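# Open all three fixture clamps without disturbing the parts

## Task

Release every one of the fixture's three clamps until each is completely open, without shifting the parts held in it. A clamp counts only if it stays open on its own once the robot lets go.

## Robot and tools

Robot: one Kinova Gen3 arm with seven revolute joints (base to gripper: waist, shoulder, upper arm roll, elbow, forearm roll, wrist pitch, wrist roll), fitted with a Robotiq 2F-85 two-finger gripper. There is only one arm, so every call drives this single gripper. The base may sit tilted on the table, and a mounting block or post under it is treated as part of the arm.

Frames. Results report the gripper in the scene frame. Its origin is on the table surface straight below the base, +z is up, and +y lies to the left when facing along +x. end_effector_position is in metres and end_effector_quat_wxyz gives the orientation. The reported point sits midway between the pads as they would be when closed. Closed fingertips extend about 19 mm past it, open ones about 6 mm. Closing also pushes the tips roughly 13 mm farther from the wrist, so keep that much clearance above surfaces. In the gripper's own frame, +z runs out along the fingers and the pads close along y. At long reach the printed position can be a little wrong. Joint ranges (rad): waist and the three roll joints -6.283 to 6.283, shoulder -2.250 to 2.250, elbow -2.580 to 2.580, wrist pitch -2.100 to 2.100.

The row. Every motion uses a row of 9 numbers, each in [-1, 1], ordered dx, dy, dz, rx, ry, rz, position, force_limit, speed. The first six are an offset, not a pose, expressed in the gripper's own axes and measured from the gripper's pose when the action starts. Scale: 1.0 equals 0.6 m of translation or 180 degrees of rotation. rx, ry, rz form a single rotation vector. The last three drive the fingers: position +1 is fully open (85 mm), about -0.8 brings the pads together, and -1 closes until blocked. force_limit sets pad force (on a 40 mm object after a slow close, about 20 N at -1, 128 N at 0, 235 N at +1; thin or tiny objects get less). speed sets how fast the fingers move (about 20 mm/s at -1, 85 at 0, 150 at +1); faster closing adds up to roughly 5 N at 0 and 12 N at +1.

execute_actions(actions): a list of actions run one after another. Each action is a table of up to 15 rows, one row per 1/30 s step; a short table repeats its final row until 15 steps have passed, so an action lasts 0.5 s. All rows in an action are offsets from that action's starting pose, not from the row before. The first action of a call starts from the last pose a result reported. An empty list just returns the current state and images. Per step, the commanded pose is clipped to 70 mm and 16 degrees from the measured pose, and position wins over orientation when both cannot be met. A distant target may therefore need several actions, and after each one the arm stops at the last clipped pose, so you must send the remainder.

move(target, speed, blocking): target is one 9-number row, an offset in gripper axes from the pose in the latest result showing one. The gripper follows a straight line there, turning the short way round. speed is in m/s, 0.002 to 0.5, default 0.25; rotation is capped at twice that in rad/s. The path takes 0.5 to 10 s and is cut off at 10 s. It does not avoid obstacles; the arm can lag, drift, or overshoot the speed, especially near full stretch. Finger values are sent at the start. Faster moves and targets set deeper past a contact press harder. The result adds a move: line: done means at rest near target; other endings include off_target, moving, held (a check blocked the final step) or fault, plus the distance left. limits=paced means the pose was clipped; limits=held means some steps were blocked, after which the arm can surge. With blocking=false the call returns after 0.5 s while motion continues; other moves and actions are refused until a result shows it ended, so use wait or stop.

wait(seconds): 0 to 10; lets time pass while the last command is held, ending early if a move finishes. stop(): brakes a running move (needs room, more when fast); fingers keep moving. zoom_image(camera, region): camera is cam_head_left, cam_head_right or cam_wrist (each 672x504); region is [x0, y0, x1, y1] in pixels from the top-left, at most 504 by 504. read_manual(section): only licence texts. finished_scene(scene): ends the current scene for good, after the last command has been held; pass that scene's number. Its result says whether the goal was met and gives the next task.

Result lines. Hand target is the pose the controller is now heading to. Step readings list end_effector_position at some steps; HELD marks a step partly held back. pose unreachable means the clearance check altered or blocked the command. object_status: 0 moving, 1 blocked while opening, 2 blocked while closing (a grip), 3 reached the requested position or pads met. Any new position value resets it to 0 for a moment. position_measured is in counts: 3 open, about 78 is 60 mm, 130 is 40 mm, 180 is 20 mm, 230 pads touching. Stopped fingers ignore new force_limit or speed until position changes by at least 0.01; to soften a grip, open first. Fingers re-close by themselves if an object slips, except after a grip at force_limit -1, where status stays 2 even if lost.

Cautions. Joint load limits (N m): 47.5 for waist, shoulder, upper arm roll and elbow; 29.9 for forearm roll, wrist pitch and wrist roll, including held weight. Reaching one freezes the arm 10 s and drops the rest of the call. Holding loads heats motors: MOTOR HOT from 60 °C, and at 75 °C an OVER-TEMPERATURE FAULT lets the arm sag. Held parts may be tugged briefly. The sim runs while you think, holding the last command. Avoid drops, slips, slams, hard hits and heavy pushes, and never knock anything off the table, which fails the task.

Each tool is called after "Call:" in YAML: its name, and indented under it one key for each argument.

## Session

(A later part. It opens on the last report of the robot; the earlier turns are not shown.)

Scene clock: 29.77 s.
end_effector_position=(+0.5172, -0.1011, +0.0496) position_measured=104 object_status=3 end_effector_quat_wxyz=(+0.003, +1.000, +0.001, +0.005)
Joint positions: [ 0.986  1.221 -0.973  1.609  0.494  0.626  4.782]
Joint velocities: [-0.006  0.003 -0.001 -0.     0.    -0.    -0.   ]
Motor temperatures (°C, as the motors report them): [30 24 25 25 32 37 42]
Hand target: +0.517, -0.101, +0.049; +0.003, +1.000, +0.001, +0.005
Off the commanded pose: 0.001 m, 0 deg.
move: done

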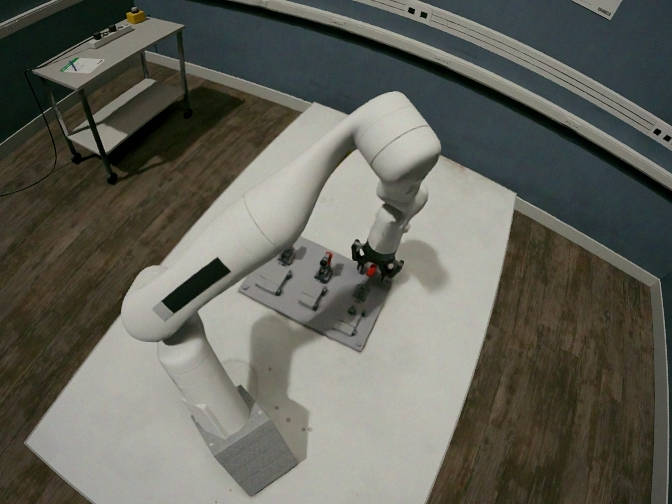

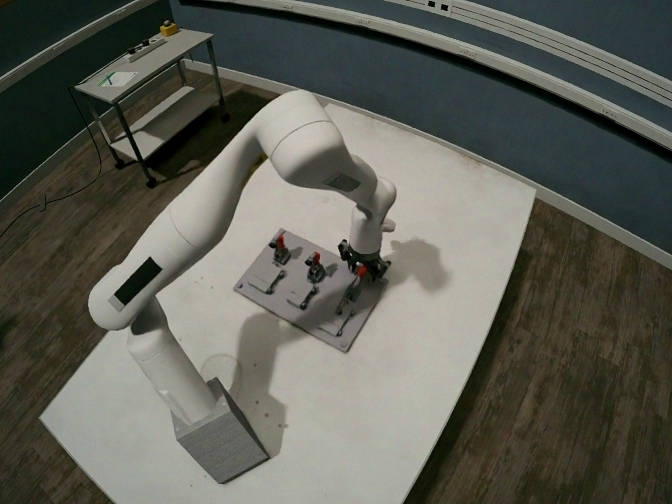

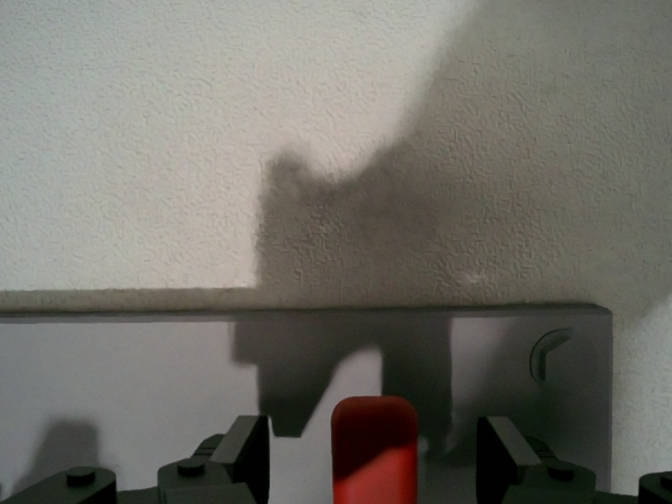

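Call:
move:
  target: [0.001,0,0.001,0,0,0,-1,-0.5,0]
  speed: 0.05

Call:
move:
  target: [-0.019,0,-0.038,0,0.167,0,-1,-0.5,0]
  speed: 0.1

Call:
move:
  target: [0,0,0,0,0,0,0.2,-0.5,0.5]

Call:
move:
  target: [0.059,0,0.0315,0,-0.165,0,0.2,-0.5,0.5]
  speed: 0.2

Call:
move:
  target: [0,0,0,0,0,0,-1,-0.5,1]

Call:
move:
  target: [-0.092,0,-0.012,0,0,0,-1,-0.5,1]
  speed: 0.04

Call:
move:
  target: [-0.014,0,0,0,0,0,-1,-0.5,1]
  speed: 0.02

Scene clock: 30.70 s.
end_effector_position=(+0.5177, -0.1014, +0.0491) position_measured=188 object_status=2 end_effector_quat_wxyz=(+0.004, +1.000, +0.001, +0.005)
Joint positions: [ 0.984  1.222 -0.973  1.606  0.495  0.626  4.782]
Joint velocities: [ 0.    -0.    -0.     0.     0.001  0.    -0.001]
Motor temperatures (°C, as the motors report them): [30 24 25 25 32 37 42]
Hand target: +0.518, -0.101, +0.049; +0.003, +1.000, +0.001, +0.005
Off the commanded pose: 0.000 m, 0 deg.
move: done

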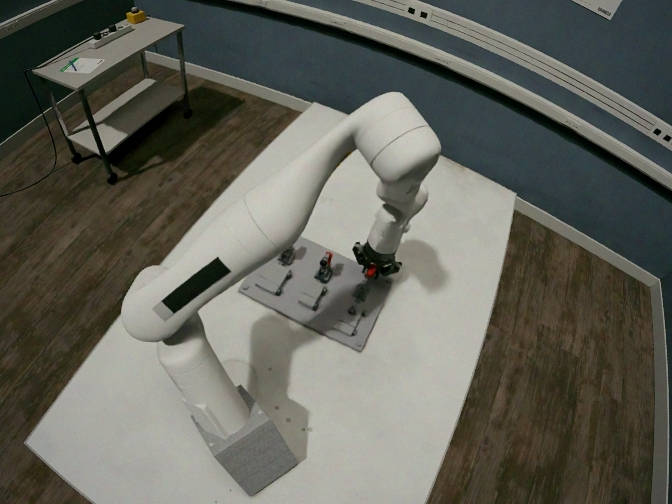

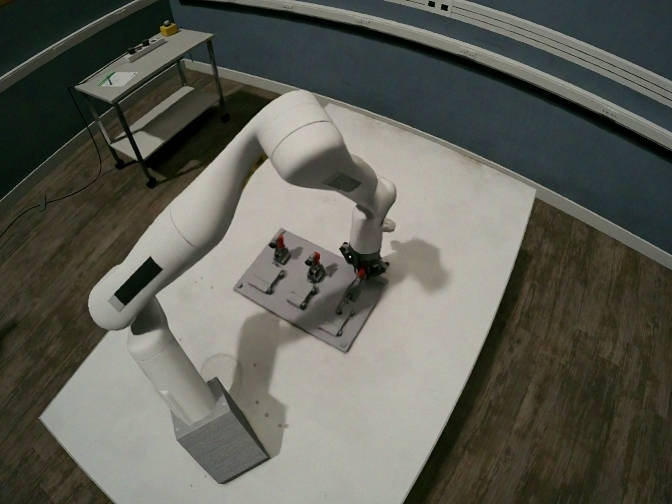

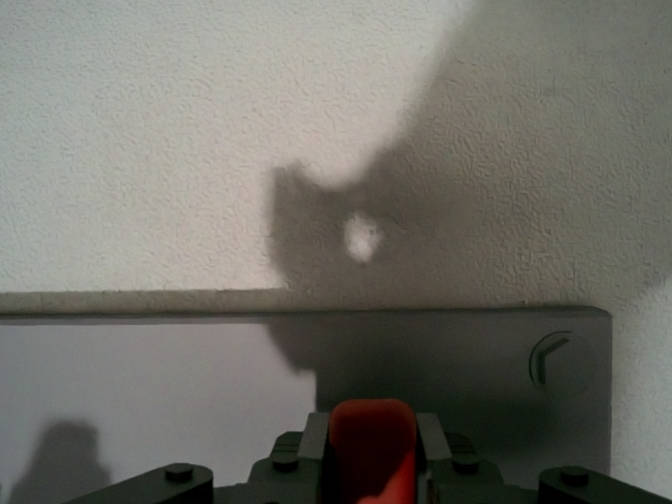

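Scene clock: 33.57 s.
end_effector_position=(+0.5040, -0.1018, +0.0690) position_measured=188 object_status=2 end_effector_quat_wxyz=(+0.002, +0.965, +0.001, +0.262)
Joint positions: [ 1.153  1.229 -0.822  2.086  0.606 -0.285  4.822]
Joint velocities: [ 0.001  0.    -0.001  0.001 -0.001 -0.002 -0.   ]
Motor temperatures (°C, as the motors report them): [30 24 25 25 32 37 42]
Hand target: +0.506, -0.101, +0.072; +0.003, +0.964, +0.002, +0.264
Off the commanded pose: 0.003 m, 0 deg.
move: done

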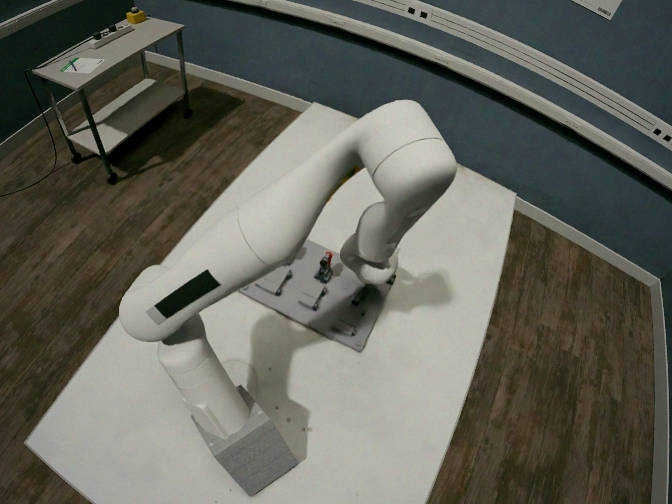

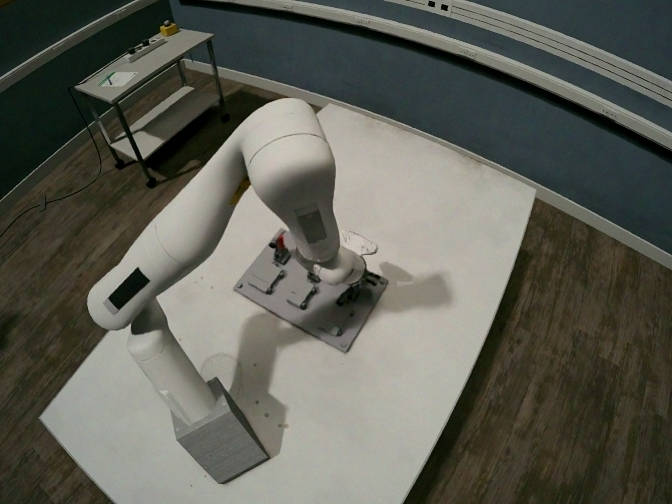

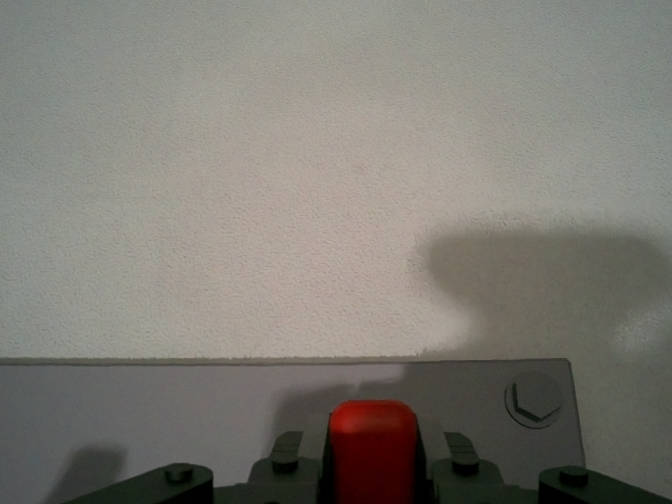

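Scene clock: 34.23 s.
end_effector_position=(+0.5040, -0.1018, +0.0690) position_measured=104 object_status=0 end_effector_quat_wxyz=(+0.002, +0.965, +0.001, +0.262)
Joint positions: [ 1.153  1.229 -0.822  2.086  0.606 -0.285  4.822]
Joint velocities: [ 0.    -0.001  0.     0.     0.     0.     0.002]
Motor temperatures (°C, as the motors report them): [30 24 25 25 32 37 42]
Hand target: +0.504, -0.102, +0.069; +0.002, +0.965, +0.001, +0.262
Off the commanded pose: 0.000 m, 0 deg.
move: done

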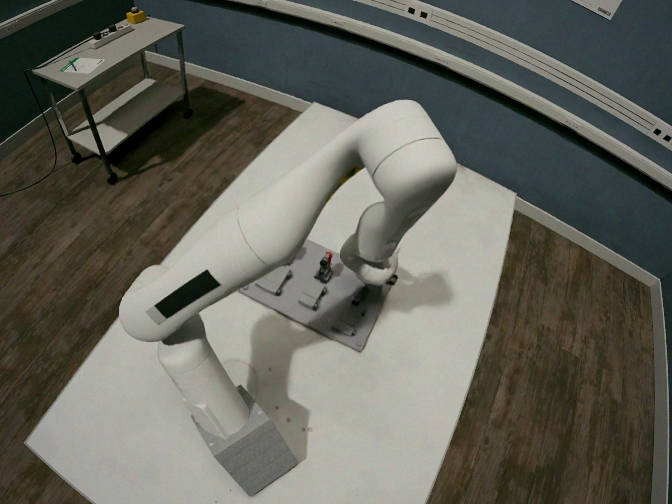

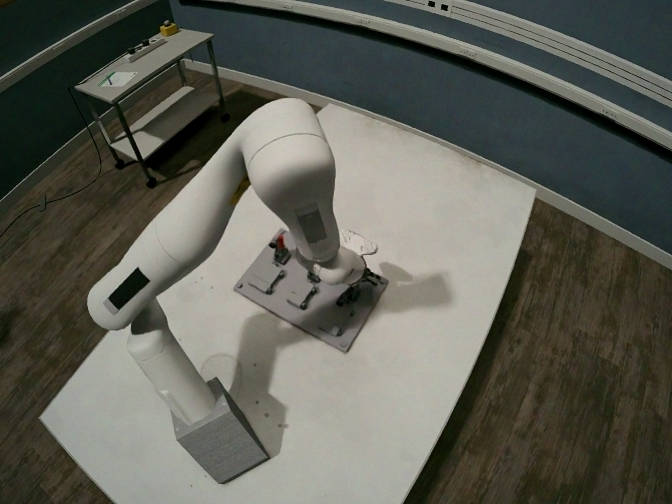

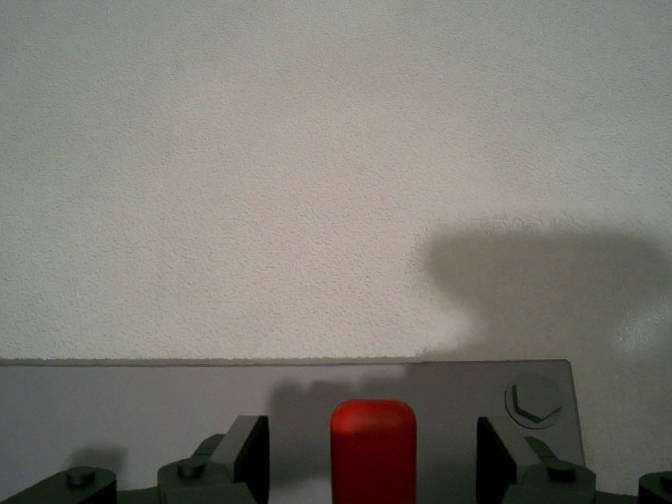

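Scene clock: 35.90 s.
end_effector_position=(+0.5442, -0.1019, +0.0710) position_measured=104 object_status=3 end_effector_quat_wxyz=(+0.003, +1.000, +0.000, +0.006)
Joint positions: [ 0.983  1.216 -1.018  1.514  0.483  0.73   4.788]
Joint velocities: [-0.009  0.004 -0.001 -0.003  0.001  0.001  0.001]
Motor temperatures (°C, as the motors report them): [30 24 25 25 32 37 42]
Hand target: +0.544, -0.102, +0.071; +0.003, +1.000, +0.001, +0.006
Off the commanded pose: 0.000 m, 0 deg.
move: done

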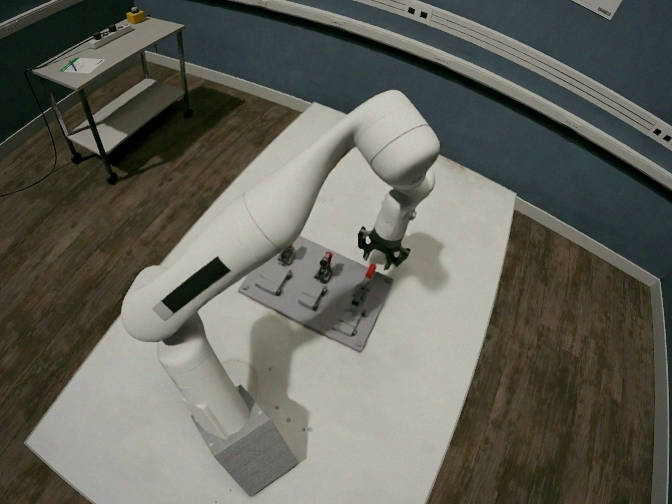

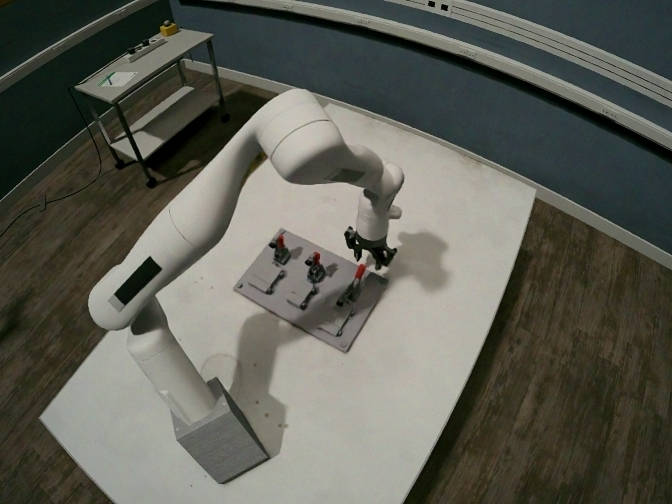

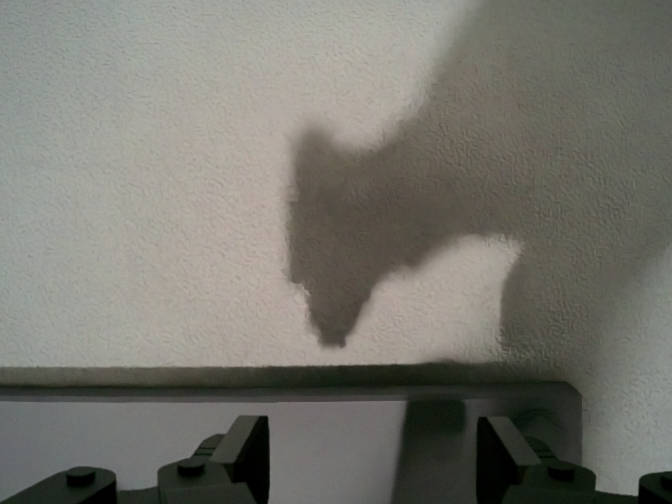

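Scene clock: 36.50 s.
end_effector_position=(+0.5442, -0.1019, +0.0710) position_measured=231 object_status=3 end_effector_quat_wxyz=(+0.003, +1.000, +0.000, +0.006)
Joint positions: [ 0.983  1.216 -1.018  1.514  0.483  0.73   4.788]
Joint velocities: [ 0.     0.001 -0.     0.     0.001  0.001 -0.   ]
Motor temperatures (°C, as the motors report them): [30 24 25 25 32 37 42]
Hand target: +0.544, -0.102, +0.071; +0.003, +1.000, +0.000, +0.006
Off the commanded pose: 0.000 m, 0 deg.
move: done

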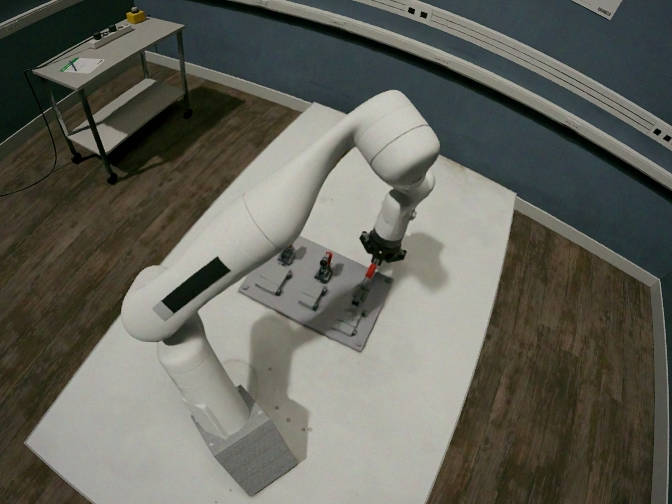

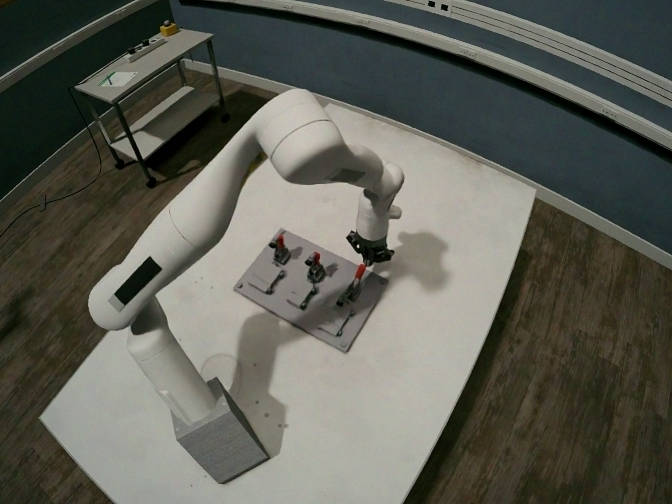

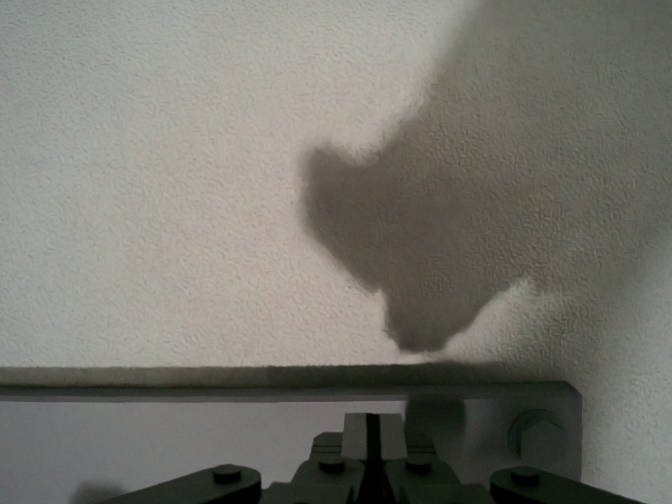

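Scene clock: 38.13 s.
end_effector_position=(+0.4895, -0.1021, +0.0777) position_measured=231 object_status=3 end_effector_quat_wxyz=(+0.003, +1.000, +0.001, +0.006)
Joint positions: [ 1.078  1.181 -1.006  1.7    0.506  0.626  4.783]
Joint velocities: [ 0.002 -0.002 -0.001  0.002 -0.001 -0.001  0.001]
Motor temperatures (°C, as the motors report them): [30 24 25 25 32 37 42]
Hand target: +0.489, -0.102, +0.078; +0.003, +1.000, +0.000, +0.006
Off the commanded pose: 0.001 m, 0 deg.
move: done

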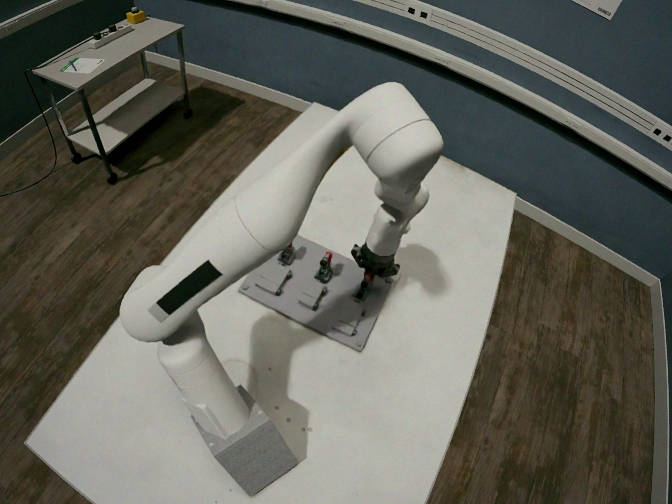

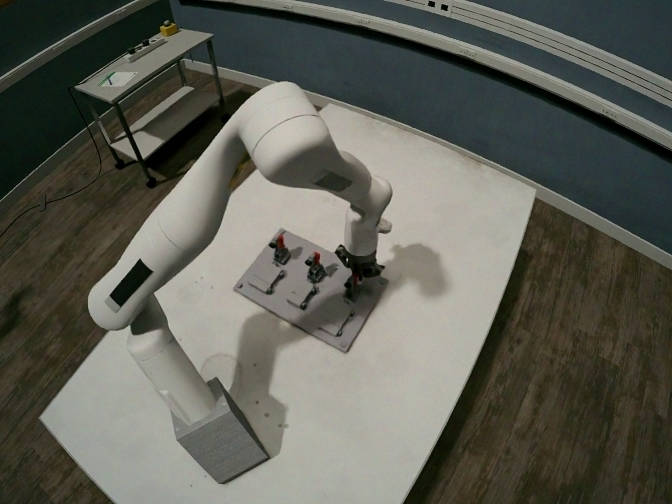

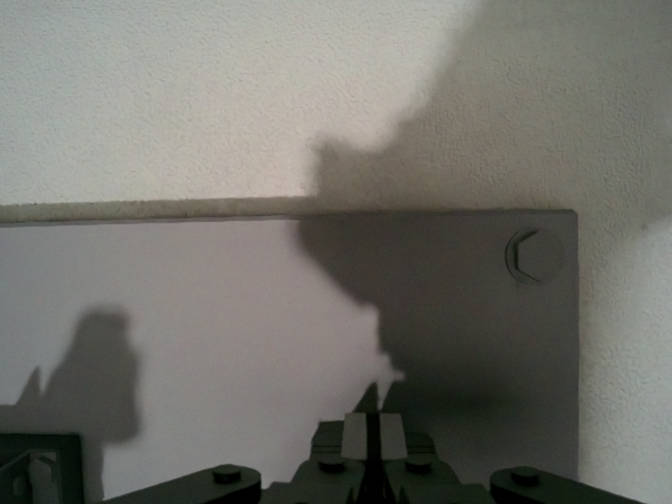

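Scene clock: 38.83 s.
end_effector_position=(+0.4884, -0.1019, +0.0794) position_measured=231 object_status=3 end_effector_quat_wxyz=(+0.005, +1.000, +0.002, +0.014)
Joint positions: [ 1.088  1.176 -1.006  1.719  0.51   0.602  4.783]
Joint velocities: [-0.001 -0.002  0.002  0.    -0.003 -0.002  0.001]
Motor temperatures (°C, as the motors report them): [30 24 25 25 32 37 42]
Hand target: +0.481, -0.102, +0.078; +0.003, +1.000, +0.001, +0.006
Off the commanded pose: 0.008 m, 1 deg.
move: off_target

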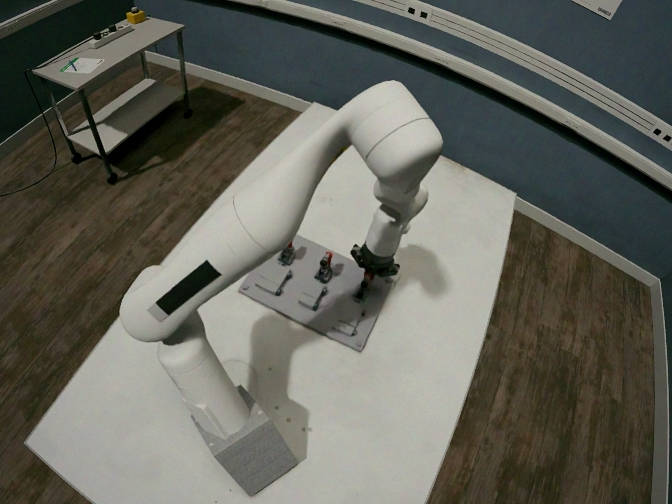

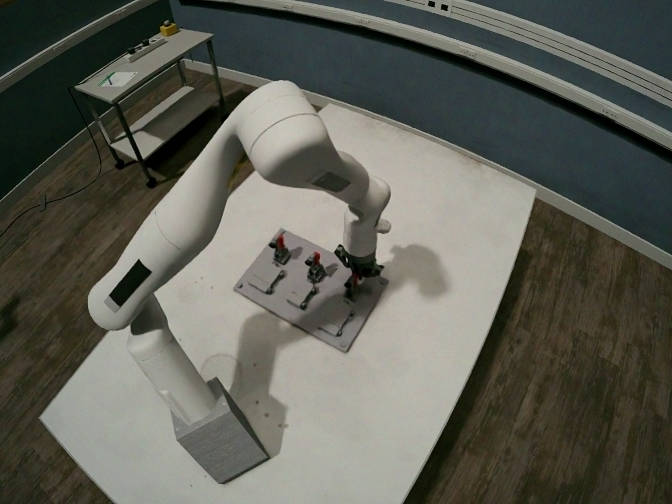

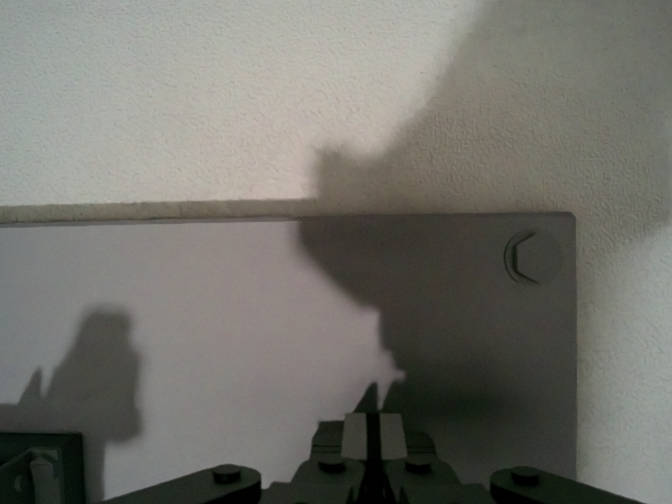

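Call:
move:
  target: [0.07,0,-0.08,0,0,0,-1,-0.5,1]
  speed: 0.2

Call:
zoom_image:
  camera: "cam_head_right"
  region: [220,210,420,360]

Scene clock: 39.63 s.
end_effector_position=(+0.5290, -0.1013, +0.1284) position_measured=231 object_status=3 end_effector_quat_wxyz=(+0.005, +1.000, +0.002, +0.014)
Joint positions: [ 1.097  1.138 -1.076  1.572  0.449  0.785  4.82 ]
Joint velocities: [-0.001 -0.002  0.    -0.001  0.     0.001  0.   ]
Motor temperatures (°C, as the motors report them): [30 24 25 25 32 37 42]
Hand target: +0.529, -0.101, +0.128; +0.005, +1.000, +0.002, +0.014
Off the commanded pose: 0.000 m, 0 deg.
move: done

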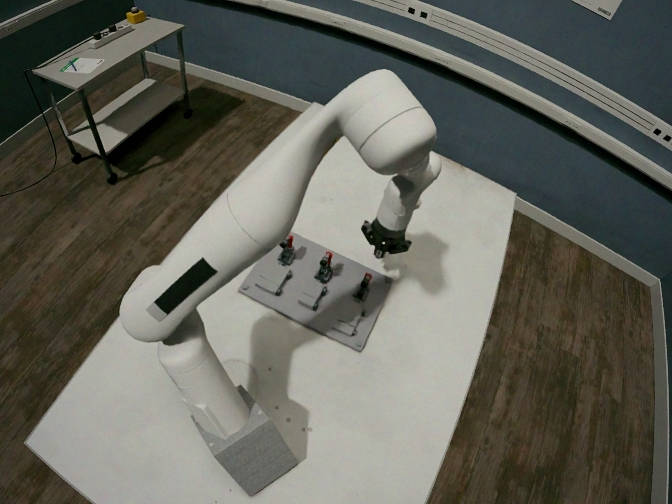

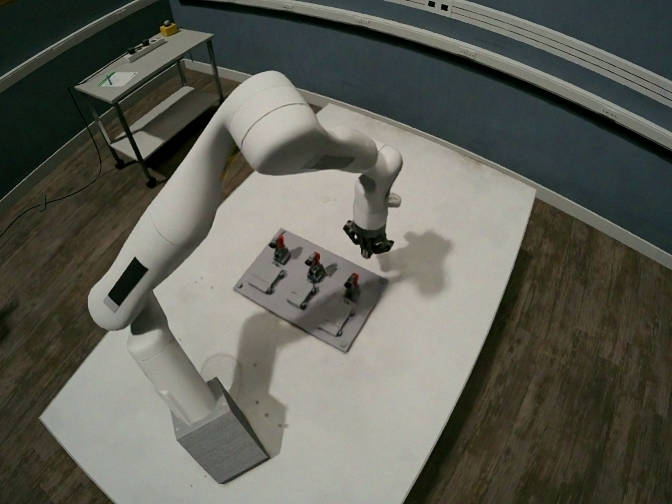

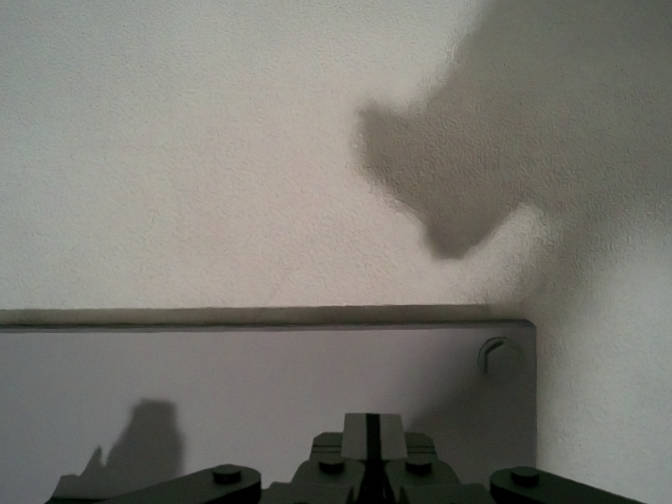

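Region (220, 210, 420, 360) of cam_head_right's 672x504 image, scaled by 2.520, with more detail than that image has; it fills the top 378 rows of this view, and the rest is white.

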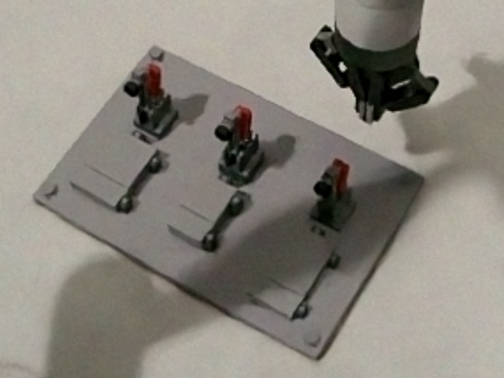

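Call:
finished_scene:
  scene: 2

The scene is finished: the task was done.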